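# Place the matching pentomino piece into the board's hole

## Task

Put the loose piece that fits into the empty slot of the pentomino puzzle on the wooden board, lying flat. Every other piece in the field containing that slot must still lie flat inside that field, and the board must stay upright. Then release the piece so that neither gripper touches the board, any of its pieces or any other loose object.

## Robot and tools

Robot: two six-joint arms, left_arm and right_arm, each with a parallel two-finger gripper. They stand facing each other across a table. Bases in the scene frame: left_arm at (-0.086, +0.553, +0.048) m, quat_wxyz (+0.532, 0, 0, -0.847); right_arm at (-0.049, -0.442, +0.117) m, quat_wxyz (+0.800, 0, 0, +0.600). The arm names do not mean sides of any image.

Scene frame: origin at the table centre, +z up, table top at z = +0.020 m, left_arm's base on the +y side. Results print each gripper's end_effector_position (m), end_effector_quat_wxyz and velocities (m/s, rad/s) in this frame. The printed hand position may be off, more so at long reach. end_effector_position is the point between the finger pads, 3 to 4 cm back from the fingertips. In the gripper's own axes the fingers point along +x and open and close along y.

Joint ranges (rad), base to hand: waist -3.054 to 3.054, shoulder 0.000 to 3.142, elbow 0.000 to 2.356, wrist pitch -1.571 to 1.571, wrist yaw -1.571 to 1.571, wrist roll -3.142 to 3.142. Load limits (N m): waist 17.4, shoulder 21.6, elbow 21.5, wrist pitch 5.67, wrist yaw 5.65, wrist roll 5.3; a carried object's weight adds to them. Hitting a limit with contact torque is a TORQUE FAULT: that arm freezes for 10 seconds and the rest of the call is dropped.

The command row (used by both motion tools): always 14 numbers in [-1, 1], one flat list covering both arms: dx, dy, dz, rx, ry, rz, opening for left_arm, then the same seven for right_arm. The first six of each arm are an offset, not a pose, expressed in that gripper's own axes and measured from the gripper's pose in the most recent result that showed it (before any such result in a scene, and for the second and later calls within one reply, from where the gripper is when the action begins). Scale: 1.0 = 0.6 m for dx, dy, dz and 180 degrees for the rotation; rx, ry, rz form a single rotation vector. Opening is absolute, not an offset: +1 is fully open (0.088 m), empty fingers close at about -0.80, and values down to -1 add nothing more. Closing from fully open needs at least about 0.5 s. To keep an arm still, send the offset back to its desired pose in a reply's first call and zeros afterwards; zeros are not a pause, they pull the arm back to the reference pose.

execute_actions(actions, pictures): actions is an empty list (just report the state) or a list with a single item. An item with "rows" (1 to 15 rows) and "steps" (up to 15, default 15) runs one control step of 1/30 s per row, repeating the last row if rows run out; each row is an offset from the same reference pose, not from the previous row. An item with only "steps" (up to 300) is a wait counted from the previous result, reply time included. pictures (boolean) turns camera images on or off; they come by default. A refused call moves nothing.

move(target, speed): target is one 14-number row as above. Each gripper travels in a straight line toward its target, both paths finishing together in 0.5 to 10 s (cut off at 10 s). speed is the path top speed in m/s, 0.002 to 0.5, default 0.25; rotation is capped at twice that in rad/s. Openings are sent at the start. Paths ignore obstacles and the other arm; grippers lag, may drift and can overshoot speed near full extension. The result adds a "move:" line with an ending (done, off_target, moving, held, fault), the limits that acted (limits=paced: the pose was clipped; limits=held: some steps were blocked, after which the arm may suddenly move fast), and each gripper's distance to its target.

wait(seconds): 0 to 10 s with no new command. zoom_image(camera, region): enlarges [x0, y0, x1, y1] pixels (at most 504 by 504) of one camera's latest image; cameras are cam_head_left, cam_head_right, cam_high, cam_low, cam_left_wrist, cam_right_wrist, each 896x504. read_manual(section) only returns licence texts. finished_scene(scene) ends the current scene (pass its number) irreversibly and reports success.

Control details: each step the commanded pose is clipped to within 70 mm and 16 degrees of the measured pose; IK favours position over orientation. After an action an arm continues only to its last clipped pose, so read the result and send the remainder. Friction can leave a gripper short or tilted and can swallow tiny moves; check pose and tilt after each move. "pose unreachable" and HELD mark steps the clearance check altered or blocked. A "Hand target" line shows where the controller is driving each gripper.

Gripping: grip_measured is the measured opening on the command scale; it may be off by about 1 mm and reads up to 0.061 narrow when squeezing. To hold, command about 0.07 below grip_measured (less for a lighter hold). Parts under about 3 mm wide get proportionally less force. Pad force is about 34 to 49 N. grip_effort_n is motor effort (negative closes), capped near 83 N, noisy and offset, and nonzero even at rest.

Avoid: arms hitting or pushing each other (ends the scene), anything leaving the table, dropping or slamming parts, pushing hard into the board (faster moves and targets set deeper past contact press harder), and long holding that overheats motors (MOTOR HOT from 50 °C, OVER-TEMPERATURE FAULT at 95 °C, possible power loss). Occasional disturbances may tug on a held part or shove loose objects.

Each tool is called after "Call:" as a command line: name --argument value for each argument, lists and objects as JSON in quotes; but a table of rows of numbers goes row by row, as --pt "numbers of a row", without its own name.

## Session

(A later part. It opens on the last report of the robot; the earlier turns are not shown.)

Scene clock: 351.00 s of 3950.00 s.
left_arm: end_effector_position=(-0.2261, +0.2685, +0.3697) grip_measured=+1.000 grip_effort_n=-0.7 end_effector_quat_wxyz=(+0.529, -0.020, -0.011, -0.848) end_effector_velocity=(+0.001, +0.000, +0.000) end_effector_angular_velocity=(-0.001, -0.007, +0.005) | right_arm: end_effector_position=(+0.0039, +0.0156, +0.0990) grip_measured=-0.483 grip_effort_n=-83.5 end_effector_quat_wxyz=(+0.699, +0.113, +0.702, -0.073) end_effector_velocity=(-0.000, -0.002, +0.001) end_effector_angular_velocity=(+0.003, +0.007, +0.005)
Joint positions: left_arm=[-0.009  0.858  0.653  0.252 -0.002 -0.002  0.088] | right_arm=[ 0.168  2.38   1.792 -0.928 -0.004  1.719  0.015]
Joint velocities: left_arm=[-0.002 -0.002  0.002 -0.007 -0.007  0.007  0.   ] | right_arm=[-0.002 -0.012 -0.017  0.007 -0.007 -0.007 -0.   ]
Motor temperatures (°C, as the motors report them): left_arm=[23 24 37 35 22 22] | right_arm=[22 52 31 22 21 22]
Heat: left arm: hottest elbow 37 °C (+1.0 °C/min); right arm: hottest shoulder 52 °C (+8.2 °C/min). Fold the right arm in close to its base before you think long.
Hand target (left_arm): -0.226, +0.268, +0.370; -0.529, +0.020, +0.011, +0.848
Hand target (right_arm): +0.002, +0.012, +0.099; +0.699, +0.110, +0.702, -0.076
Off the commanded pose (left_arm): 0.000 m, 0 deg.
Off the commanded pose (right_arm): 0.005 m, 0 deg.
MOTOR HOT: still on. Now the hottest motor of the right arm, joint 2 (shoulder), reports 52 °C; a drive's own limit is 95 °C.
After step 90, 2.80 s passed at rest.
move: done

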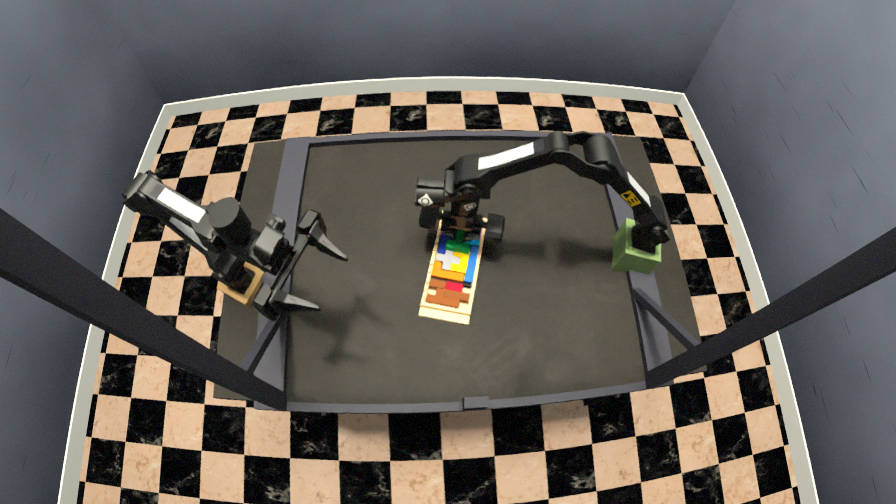

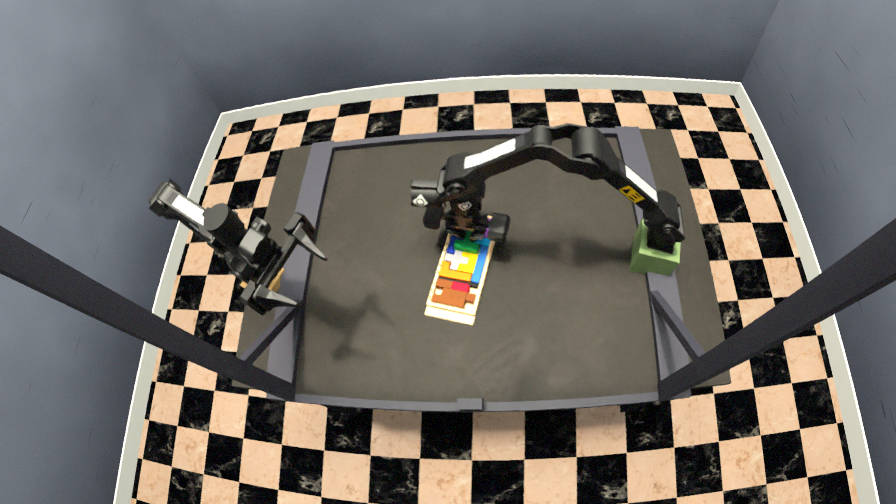

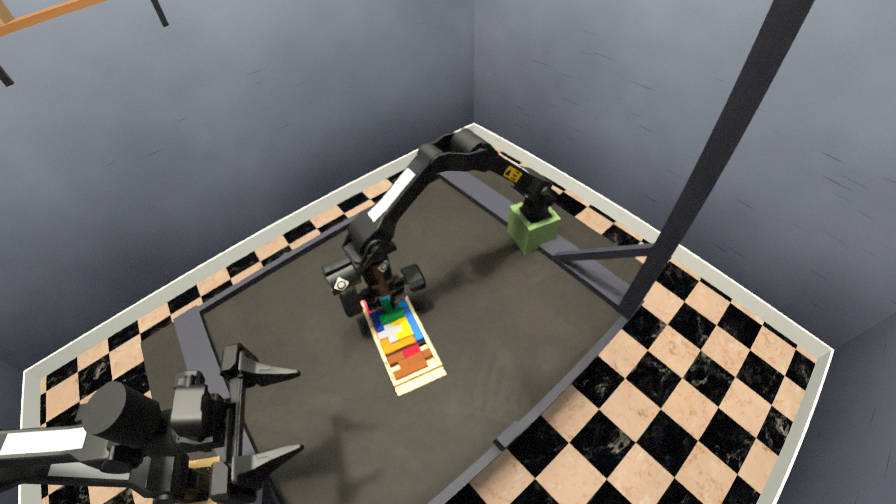

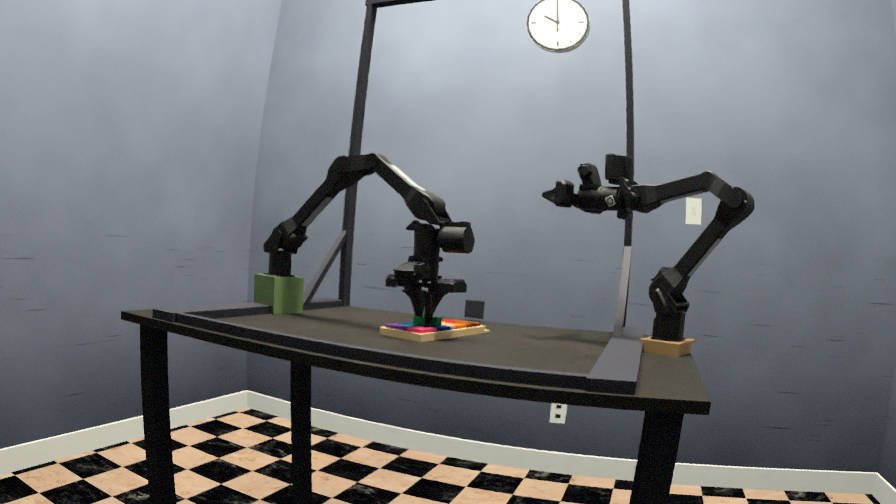

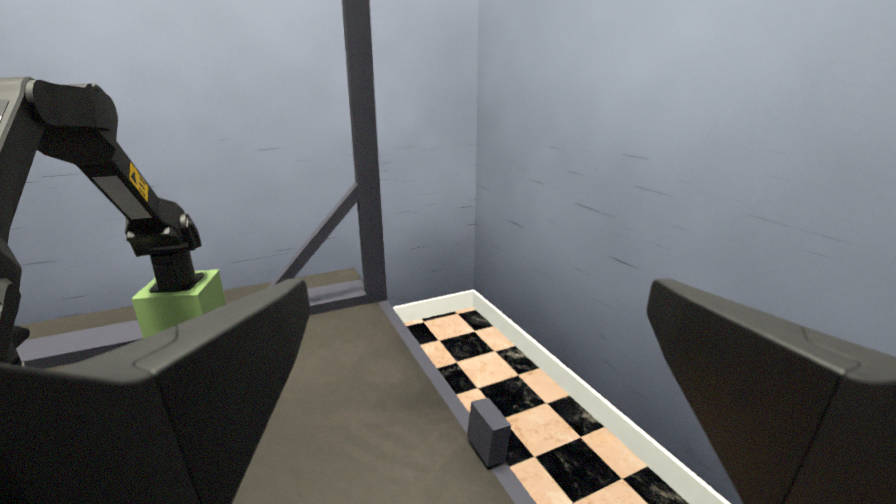

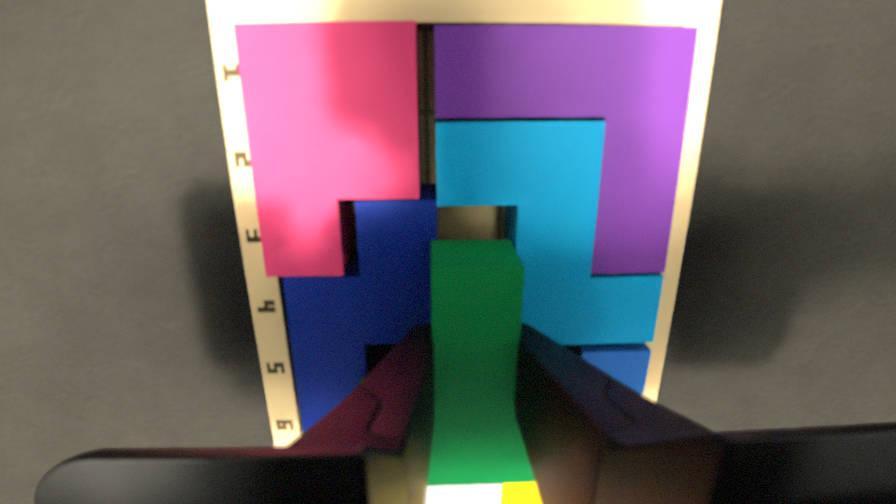

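Aligned. Release and lift to see.

Call:
execute_actions --actions '[{"rows":[[0,0,0,0,0,0,1,0,0,0,0,0,0,0.5]],"steps":15}]' --pictures false

Call:
move --target '[0,0,0,0,0,0,1,-0.07,0,0,0,0,0,0.5]' --speed 0.05

Scene clock: 358.27 s of 3950.00 s.
left_arm: end_effector_position=(-0.2261, +0.2685, +0.3697) grip_measured=+1.000 grip_effort_n=-1.2 end_effector_quat_wxyz=(+0.529, -0.020, -0.011, -0.848) end_effector_velocity=(+0.000, +0.000, -0.002) end_effector_angular_velocity=(+0.010, +0.004, +0.005) | right_arm: end_effector_position=(+0.0039, +0.0154, +0.0989) grip_measured=+0.475 grip_effort_n=16.5 end_effector_quat_wxyz=(+0.699, +0.113, +0.702, -0.073) end_effector_velocity=(-0.001, -0.005, +0.000) end_effector_angular_velocity=(-0.021, +0.010, -0.009)
Joint positions: left_arm=[-0.009  0.858  0.653  0.252 -0.002 -0.002  0.088] | right_arm=[ 0.168  2.379  1.791 -0.927 -0.004  1.719  0.062]
Joint velocities: left_arm=[-0.002 -0.002 -0.002 -0.007 -0.007 -0.007  0.   ] | right_arm=[-0.002 -0.002 -0.002 -0.022 -0.007  0.007  0.009]
Motor temperatures (°C, as the motors report them): left_arm=[23 24 37 35 22 22] | right_arm=[22 52 31 22 21 22]
Heat: left arm: hottest elbow 37 °C (+1.0 °C/min); right arm: hottest shoulder 52 °C (+7.1 °C/min). Fold the right arm in close to its base before you think long.
Hand target (left_arm): -0.226, +0.268, +0.370; -0.529, +0.020, +0.011, +0.848
Hand target (right_arm): +0.004, +0.016, +0.099; +0.699, +0.113, +0.702, -0.073
Off the commanded pose (left_arm): 0.000 m, 0 deg.
Off the commanded pose (right_arm): 0.000 m, 0 deg.
MOTOR HOT: still on. Now the hottest motor of the right arm, joint 2 (shoulder), reports 52 °C; a drive's own limit is 95 °C.
Steps of this call (steps 1 to 90: nothing new was sent; then 3.77 s passed at rest; steps 91 to 105: all 15 steps of this action). Readings (end_effector_position):
91: left_arm (-0.2261, +0.2685, +0.3697) | right_arm (+0.0039, +0.0154, +0.0989)
92: left_arm (-0.2261, +0.2685, +0.3697) | right_arm (+0.0039, +0.0154, +0.0989)
94: left_arm (-0.2261, +0.2685, +0.3697) | right_arm (+0.0039, +0.0154, +0.0989)
98: left_arm (-0.2261, +0.2685, +0.3697) | right_arm (+0.0039, +0.0154, +0.0989)
105: the state above

Scene clock: 359.77 s of 3950.00 s.
left_arm: end_effector_position=(-0.2261, +0.2685, +0.3697) grip_measured=+1.000 grip_effort_n=-1.2 end_effector_quat_wxyz=(+0.529, -0.020, -0.011, -0.848) end_effector_velocity=(+0.003, +0.000, -0.004) end_effector_angular_velocity=(+0.019, -0.000, +0.019) | right_arm: end_effector_position=(+0.0031, +0.0085, +0.1294) grip_measured=+0.497 grip_effort_n=16.5 end_effector_quat_wxyz=(+0.699, +0.103, +0.702, -0.083) end_effector_velocity=(-0.003, -0.005, +0.000) end_effector_angular_velocity=(-0.019, +0.025, -0.009)
Joint positions: left_arm=[-0.009  0.858  0.653  0.252 -0.002 -0.002  0.088] | right_arm=[ 0.168  2.337  1.844 -1.051 -0.004  1.719  0.063]
Joint velocities: left_arm=[-0.002 -0.007 -0.002 -0.022 -0.022 -0.007  0.   ] | right_arm=[-0.002 -0.002 -0.002 -0.022 -0.022  0.007 -0.   ]
Motor temperatures (°C, as the motors report them): left_arm=[23 24 37 35 22 22] | right_arm=[22 52 31 22 21 22]
Heat: left arm: hottest elbow 37 °C (+1.0 °C/min); right arm: hottest shoulder 52 °C (+7.0 °C/min). Fold the right arm in close to its base before you think long.
Hand target (left_arm): -0.226, +0.268, +0.370; -0.529, +0.020, +0.011, +0.848
Hand target (right_arm): +0.004, +0.013, +0.141; +0.699, +0.113, +0.702, -0.073
Off the commanded pose (left_arm): 0.000 m, 0 deg.
Off the commanded pose (right_arm): 0.012 m, 2 deg.
MOTOR HOT: still on. Now the hottest motor of the right arm, joint 2 (shoulder), reports 52 °C; a drive's own limit is 95 °C.
move: off_target (right_arm)

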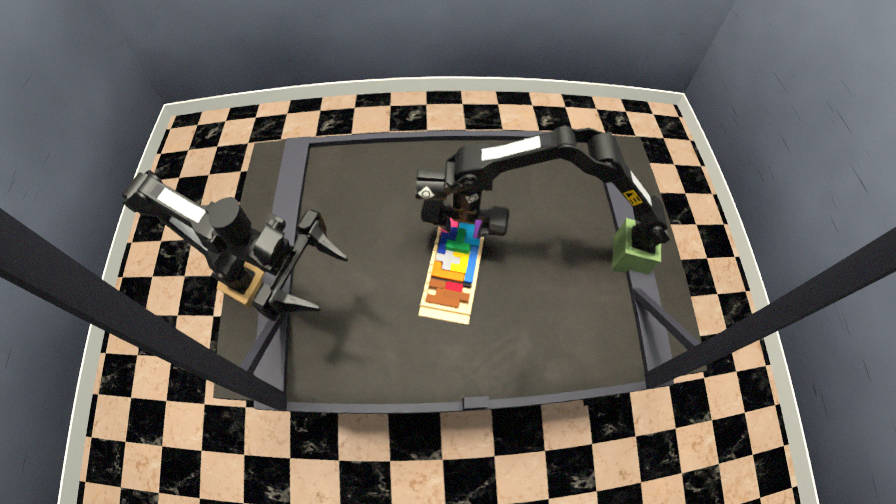

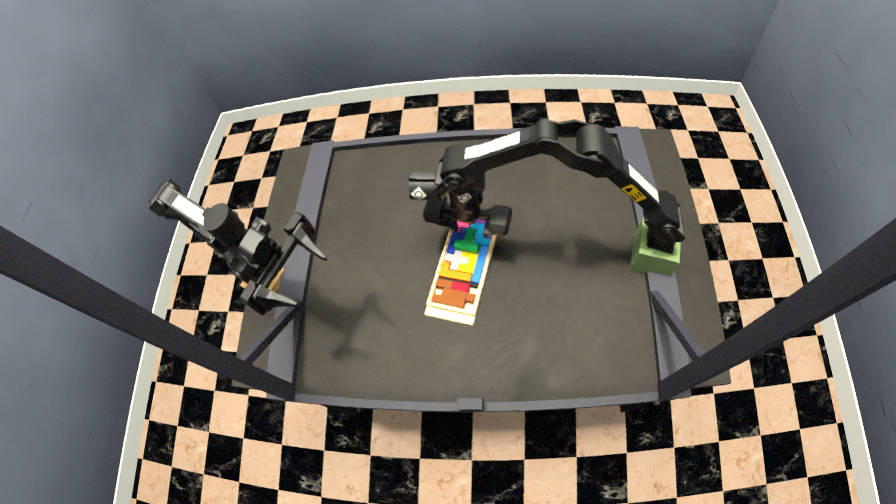

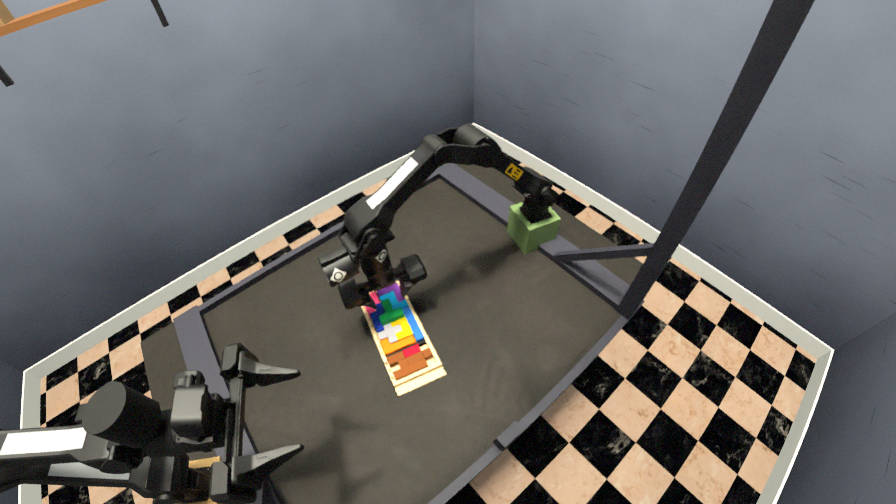

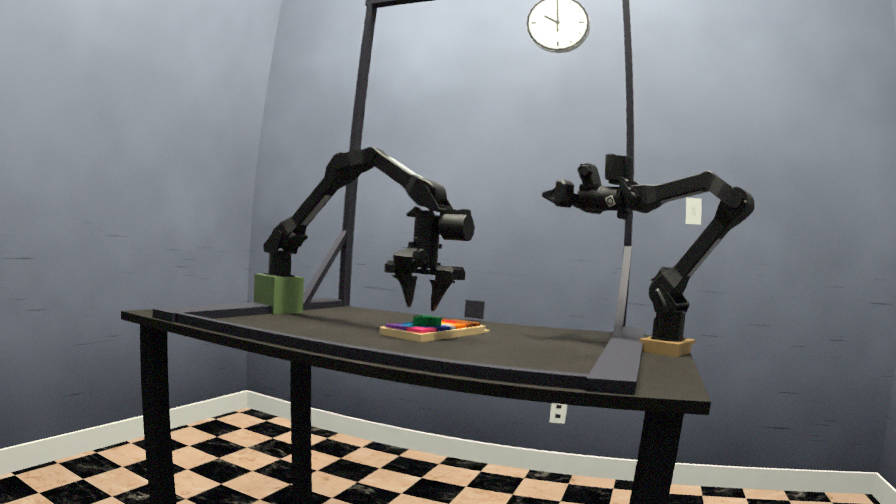

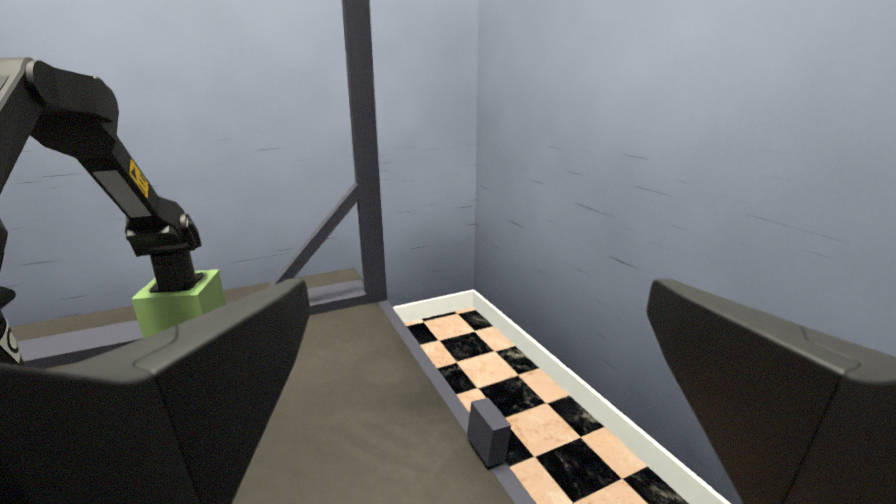

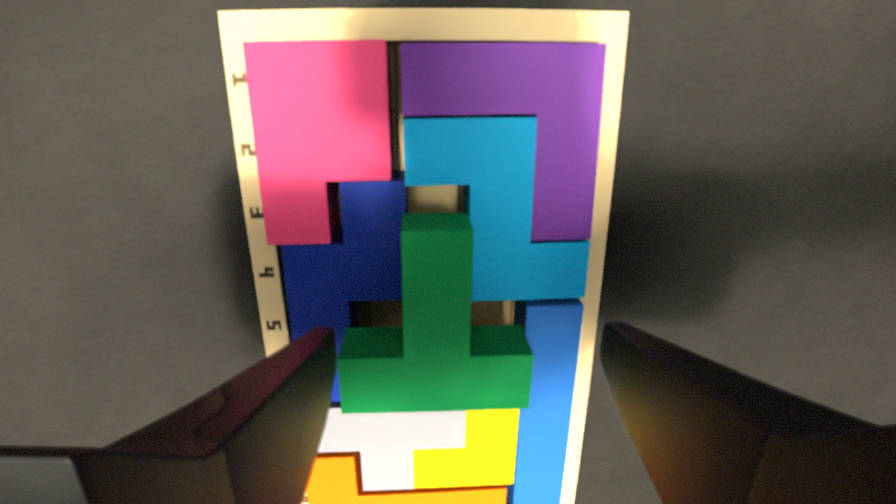

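Call:
move --target '[0,0,0,0,0,0,1,0,0.018,-0.08,0,0,0,-1]' --speed 0.08

Call:
move --target '[0,0,0,0,0,0,1,0.085,-0.008,0,0,0,0,-1]' --speed 0.04

Scene clock: 377.17 s of 3950.00 s.
left_arm: end_effector_position=(-0.2261, +0.2685, +0.3697) grip_measured=+1.000 grip_effort_n=-1.2 end_effector_quat_wxyz=(+0.529, -0.020, -0.011, -0.848) end_effector_velocity=(+0.000, +0.000, -0.002) end_effector_angular_velocity=(+0.010, +0.004, +0.005) | right_arm: end_effector_position=(-0.0402, +0.0294, +0.1346) grip_measured=-0.810 grip_effort_n=-83.5 end_effector_quat_wxyz=(+0.698, +0.104, +0.704, -0.080) end_effector_velocity=(+0.002, +0.002, -0.001) end_effector_angular_velocity=(-0.002, +0.008, -0.014)
Joint positions: left_arm=[-0.009  0.858  0.653  0.252 -0.002 -0.002  0.088] | right_arm=[ 0.265  2.405  1.985 -1.116 -0.004  1.814  0.   ]
Joint velocities: left_arm=[-0.002 -0.002 -0.002 -0.007 -0.007 -0.007  0.   ] | right_arm=[-0.007  0.012  0.017 -0.007 -0.007  0.007  0.   ]
Motor temperatures (°C, as the motors report them): left_arm=[23 24 37 35 22 22] | right_arm=[22 54 32 22 21 22]
Heat: left arm: hottest elbow 37 °C (+1.0 °C/min); right arm: hottest shoulder 54 °C (+6.1 °C/min). Fold the right arm in close to its base before you think long.
Hand target (left_arm): -0.226, +0.268, +0.370; -0.529, +0.020, +0.011, +0.848
Hand target (right_arm): -0.041, +0.031, +0.130; +0.699, +0.102, +0.703, -0.083
Off the commanded pose (left_arm): 0.000 m, 0 deg.
Off the commanded pose (right_arm): 0.005 m, 0 deg.
MOTOR HOT: still on. Now the hottest motor of the right arm, joint 2 (shoulder), reports 54 °C; a drive's own limit is 95 °C.
After step 90, 13.37 s passed at rest.
move: done

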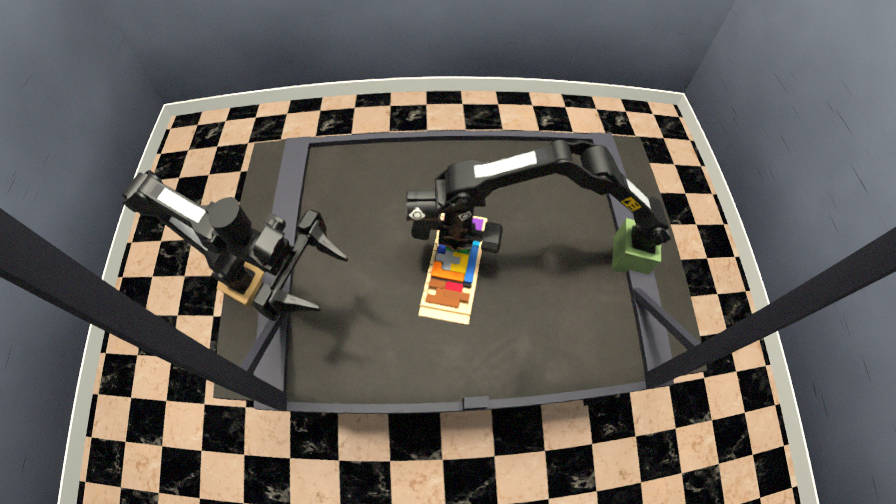

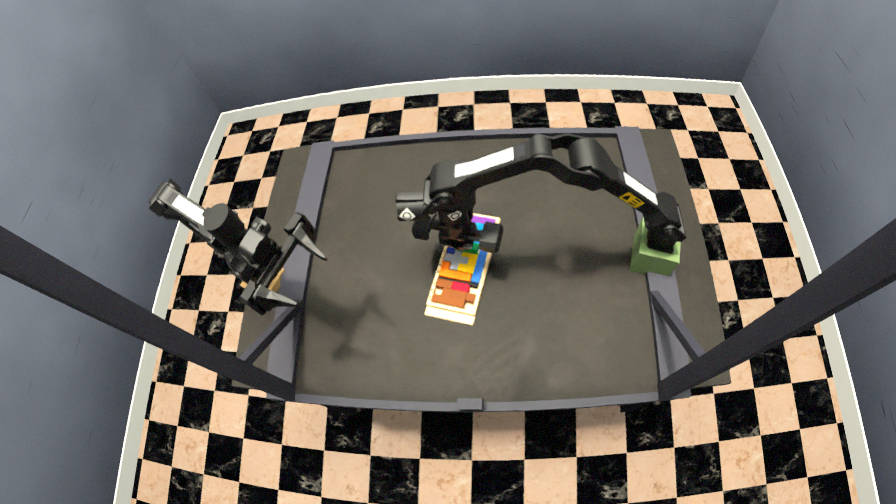

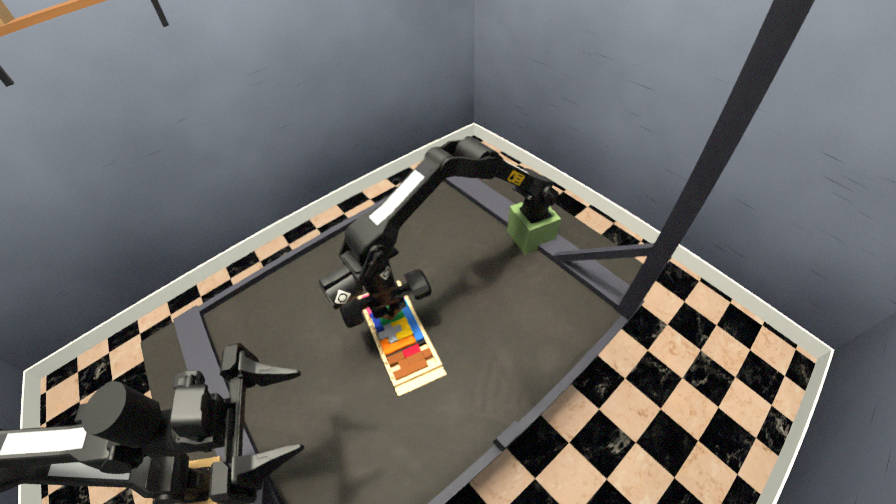

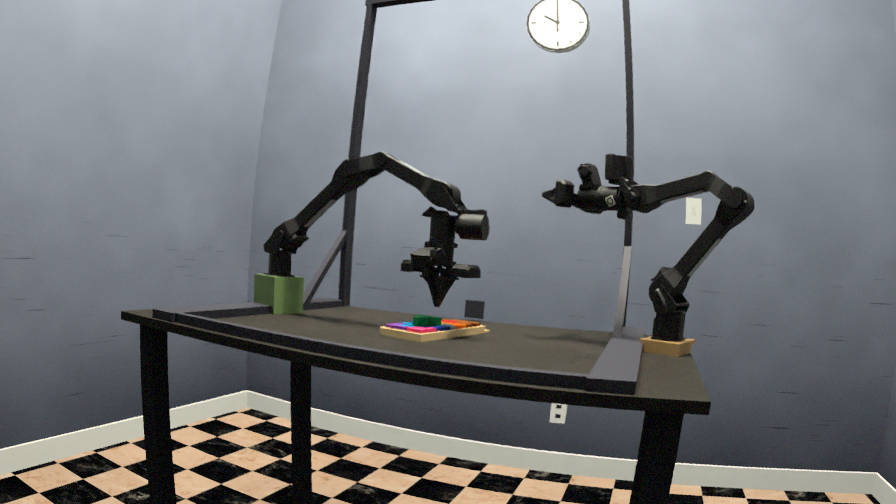

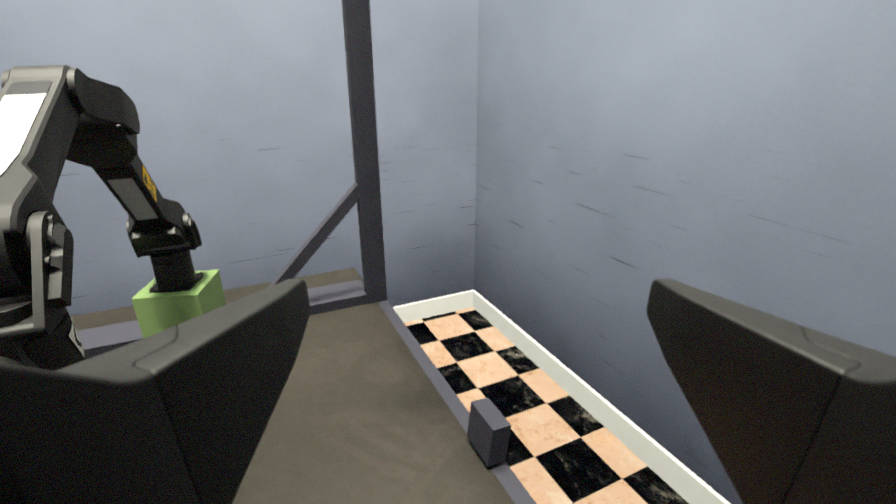

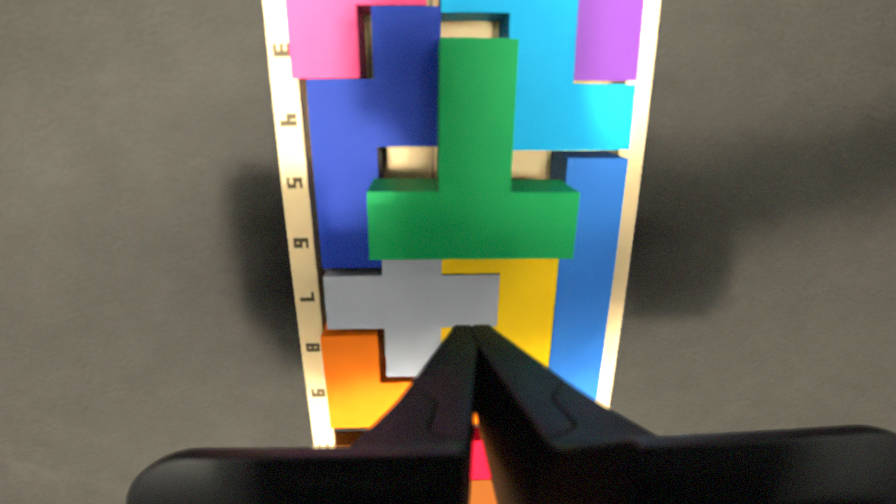

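Scene clock: 378.77 s of 3950.00 s.
left_arm: end_effector_position=(-0.2261, +0.2685, +0.3697) grip_measured=+1.000 grip_effort_n=-0.7 end_effector_quat_wxyz=(+0.529, -0.020, -0.011, -0.848) end_effector_velocity=(+0.002, -0.000, +0.001) end_effector_angular_velocity=(-0.003, +0.010, +0.009) | right_arm: end_effector_position=(-0.0402, +0.0317, +0.0950) grip_measured=-0.810 grip_effort_n=-83.5 end_effector_quat_wxyz=(+0.697, +0.114, +0.704, -0.070) end_effector_velocity=(-0.002, -0.002, +0.000) end_effector_angular_velocity=(-0.007, +0.021, +0.021)
Joint positions: left_arm=[-0.009  0.858  0.653  0.252 -0.002 -0.002  0.088] | right_arm=[ 0.265  2.433  1.873 -0.948 -0.004  1.814  0.   ]
Joint velocities: left_arm=[ 0.002 -0.002 -0.002  0.007 -0.007 -0.007  0.   ] | right_arm=[-0.002 -0.002 -0.002 -0.007 -0.022 -0.022  0.   ]
Motor temperatures (°C, as the motors report them): left_arm=[23 24 37 35 22 22] | right_arm=[22 54 32 22 21 22]
Heat: left arm: hottest elbow 37 °C (+1.0 °C/min); right arm: hottest shoulder 54 °C (+6.0 °C/min). Fold the right arm in close to its base before you think long.
Hand target (left_arm): -0.226, +0.268, +0.370; -0.529, +0.020, +0.011, +0.848
Hand target (right_arm): -0.041, +0.026, +0.084; +0.698, +0.104, +0.704, -0.080
Off the commanded pose (left_arm): 0.000 m, 0 deg.
Off the commanded pose (right_arm): 0.013 m, 2 deg.
MOTOR HOT: still on. Now the hottest motor of the right arm, joint 2 (shoulder), reports 54 °C; a drive's own limit is 95 °C.
move: off_target (right_arm)

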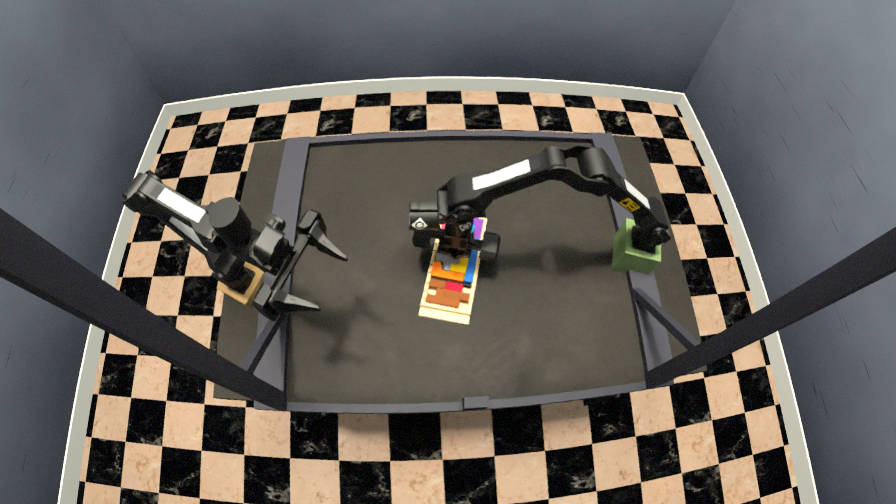

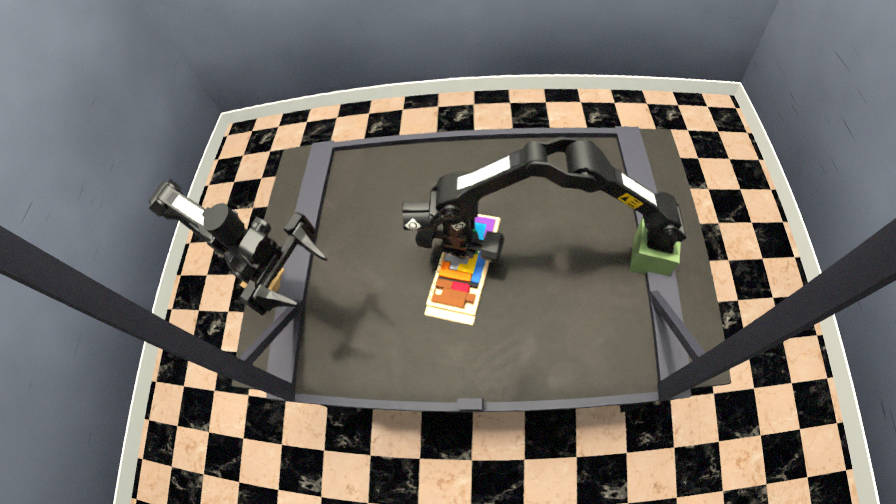

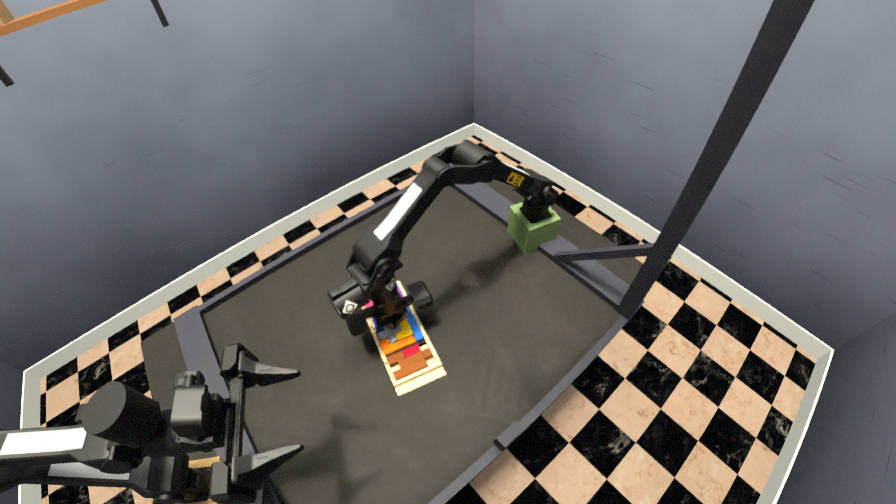

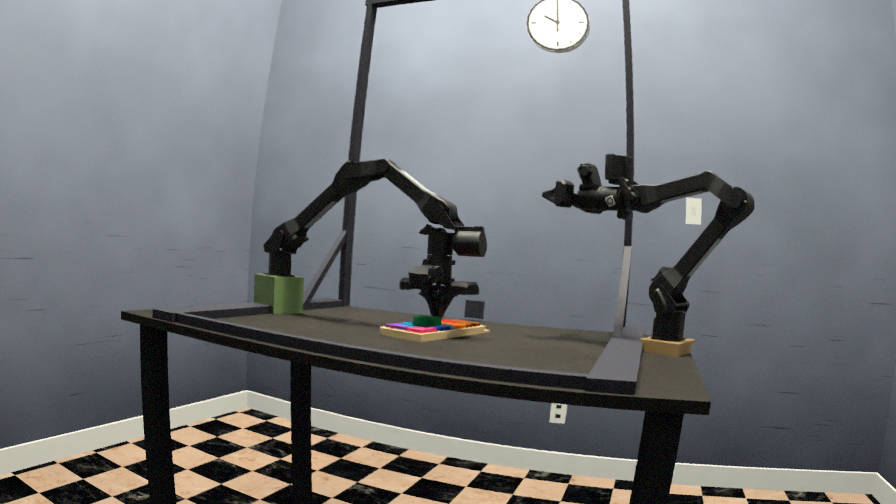

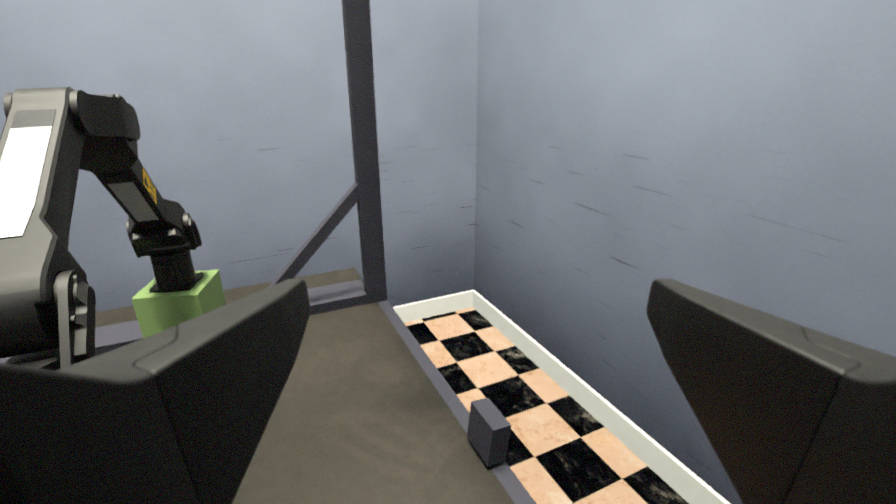

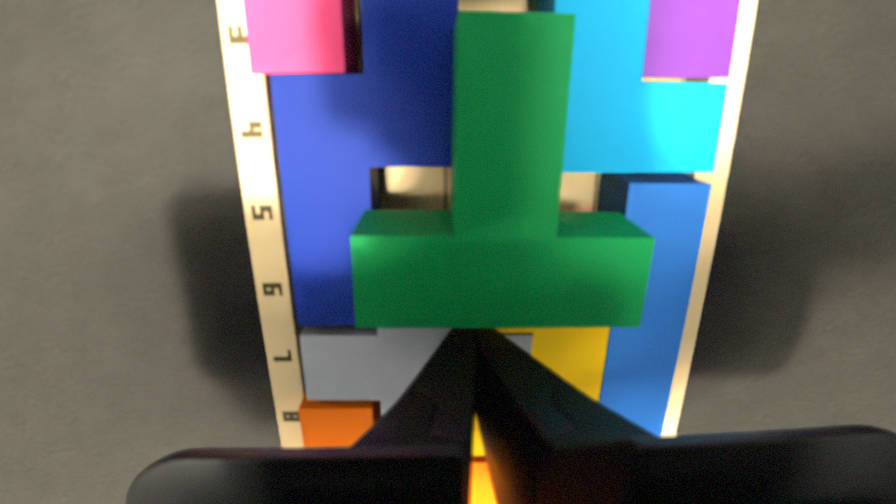

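Call:
move --target '[0,0,0,0,0,0,1,0,0,0.016,0,0,0,-1]' --speed 0.02

Scene clock: 384.60 s of 3950.00 s.
left_arm: end_effector_position=(-0.2261, +0.2685, +0.3697) grip_measured=+1.000 grip_effort_n=-1.2 end_effector_quat_wxyz=(+0.529, -0.020, -0.011, -0.848) end_effector_velocity=(-0.002, +0.001, -0.003) end_effector_angular_velocity=(+0.018, -0.001, -0.010) | right_arm: end_effector_position=(-0.0338, +0.0318, +0.0942) grip_measured=-0.810 grip_effort_n=-83.5 end_effector_quat_wxyz=(+0.697, +0.114, +0.705, -0.069) end_effector_velocity=(+0.002, +0.001, +0.001) end_effector_angular_velocity=(+0.007, -0.008, +0.004)
Joint positions: left_arm=[-0.009  0.858  0.653  0.252 -0.002 -0.002  0.088] | right_arm=[ 0.251  2.433  1.87  -0.942 -0.004  1.798  0.   ]
Joint velocities: left_arm=[-0.002 -0.002  0.002 -0.022  0.007 -0.007  0.   ] | right_arm=[-0.002 -0.002 -0.002  0.007  0.007 -0.007  0.   ]
Motor temperatures (°C, as the motors report them): left_arm=[23 24 37 35 22 22] | right_arm=[22 53 31 22 21 22]
Heat: left arm: hottest elbow 37 °C (+1.0 °C/min); right arm: hottest shoulder 53 °C (+3.0 °C/min). Fold the right arm in close to its base before you think long.
Hand target (left_arm): -0.226, +0.268, +0.370; -0.529, +0.020, +0.011, +0.848
Hand target (right_arm): -0.031, +0.029, +0.095; +0.697, +0.114, +0.704, -0.070
Off the commanded pose (left_arm): 0.000 m, 0 deg.
Off the commanded pose (right_arm): 0.004 m, 0 deg.
MOTOR HOT: still on. Now the hottest motor of the right arm, joint 2 (shoulder), reports 53 °C; a drive's own limit is 95 °C.
After step 90, 2.10 s passed at rest.
move: done

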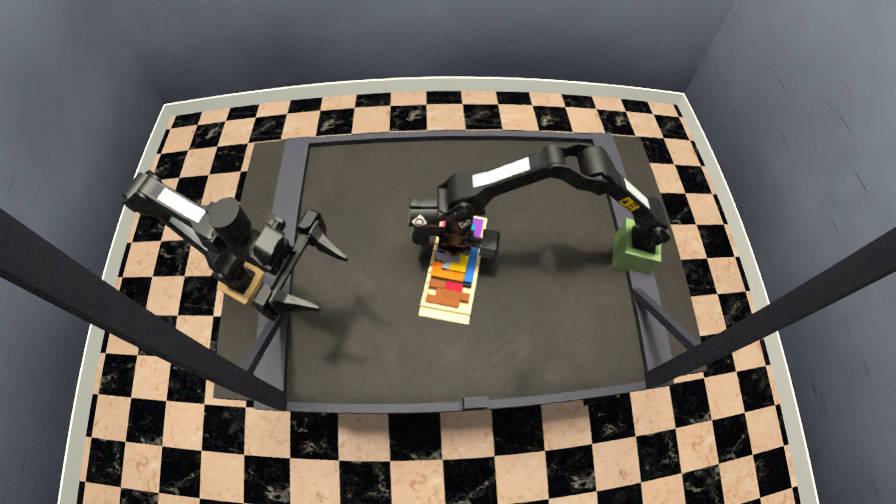

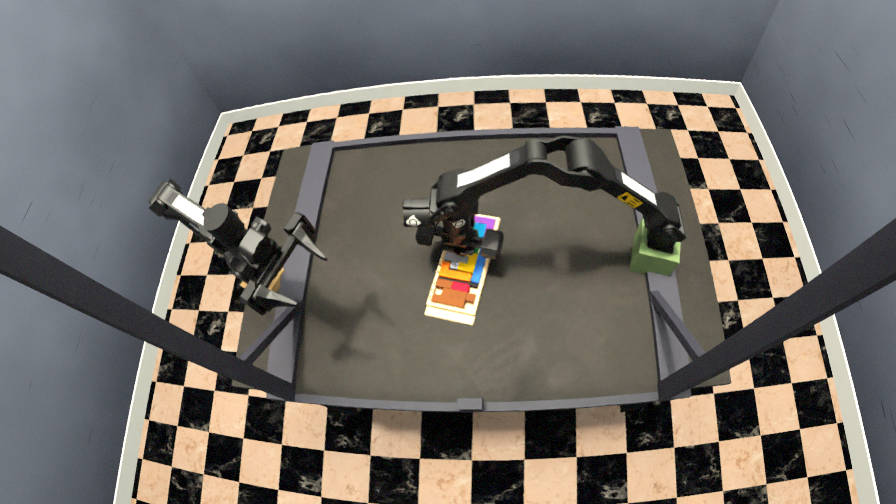

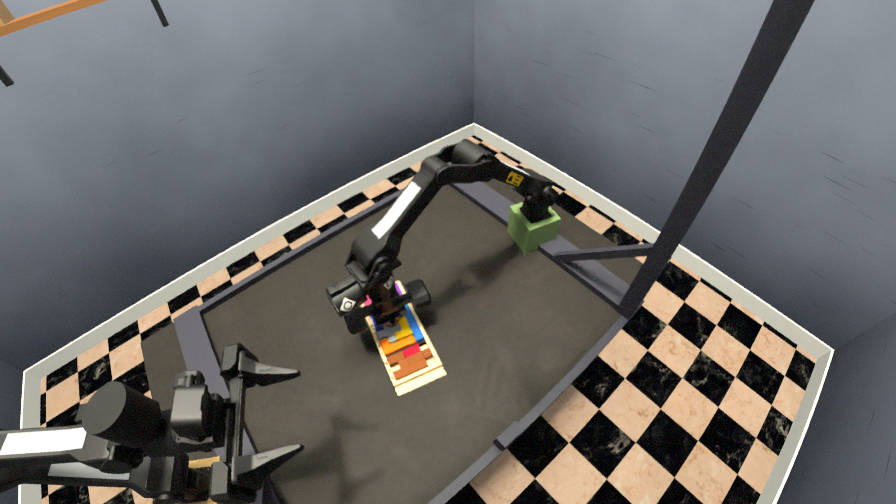

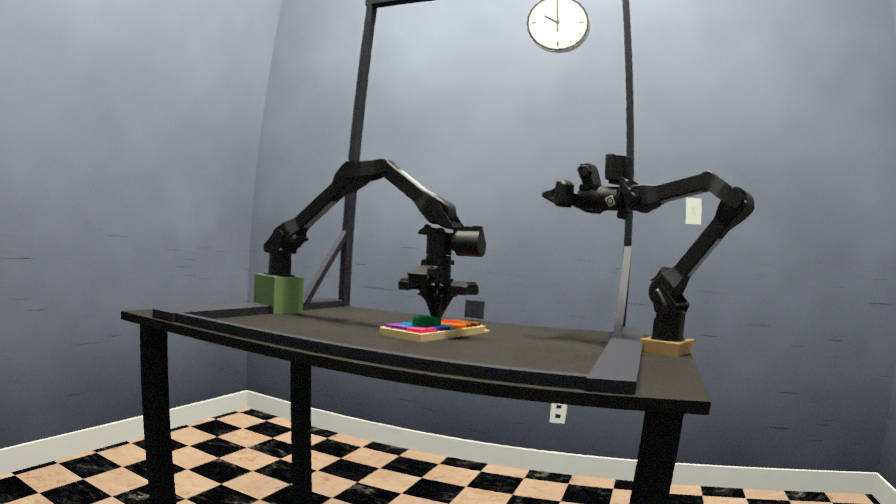

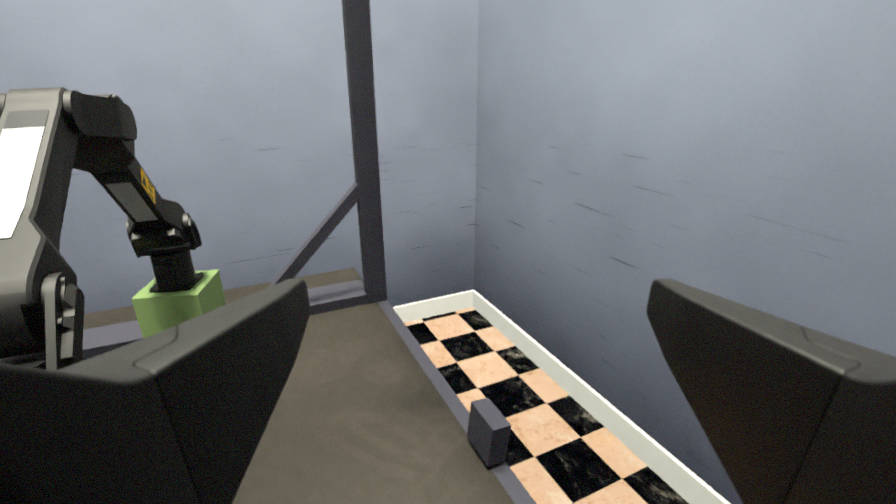

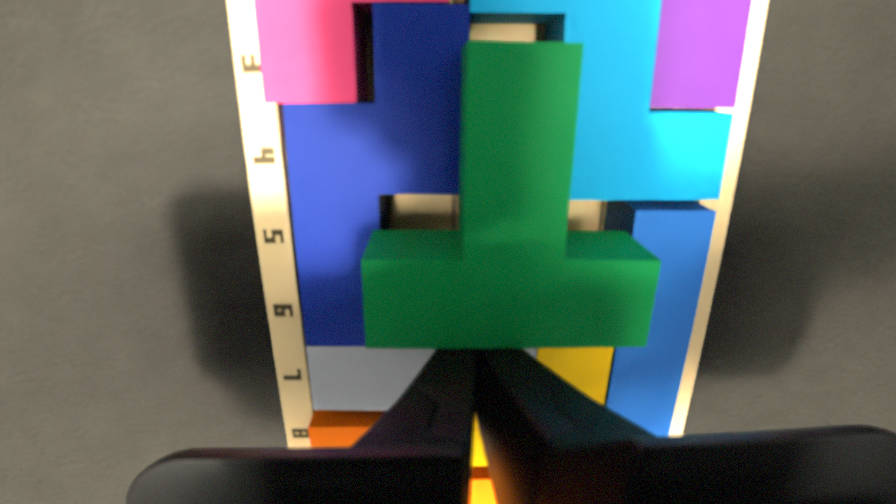

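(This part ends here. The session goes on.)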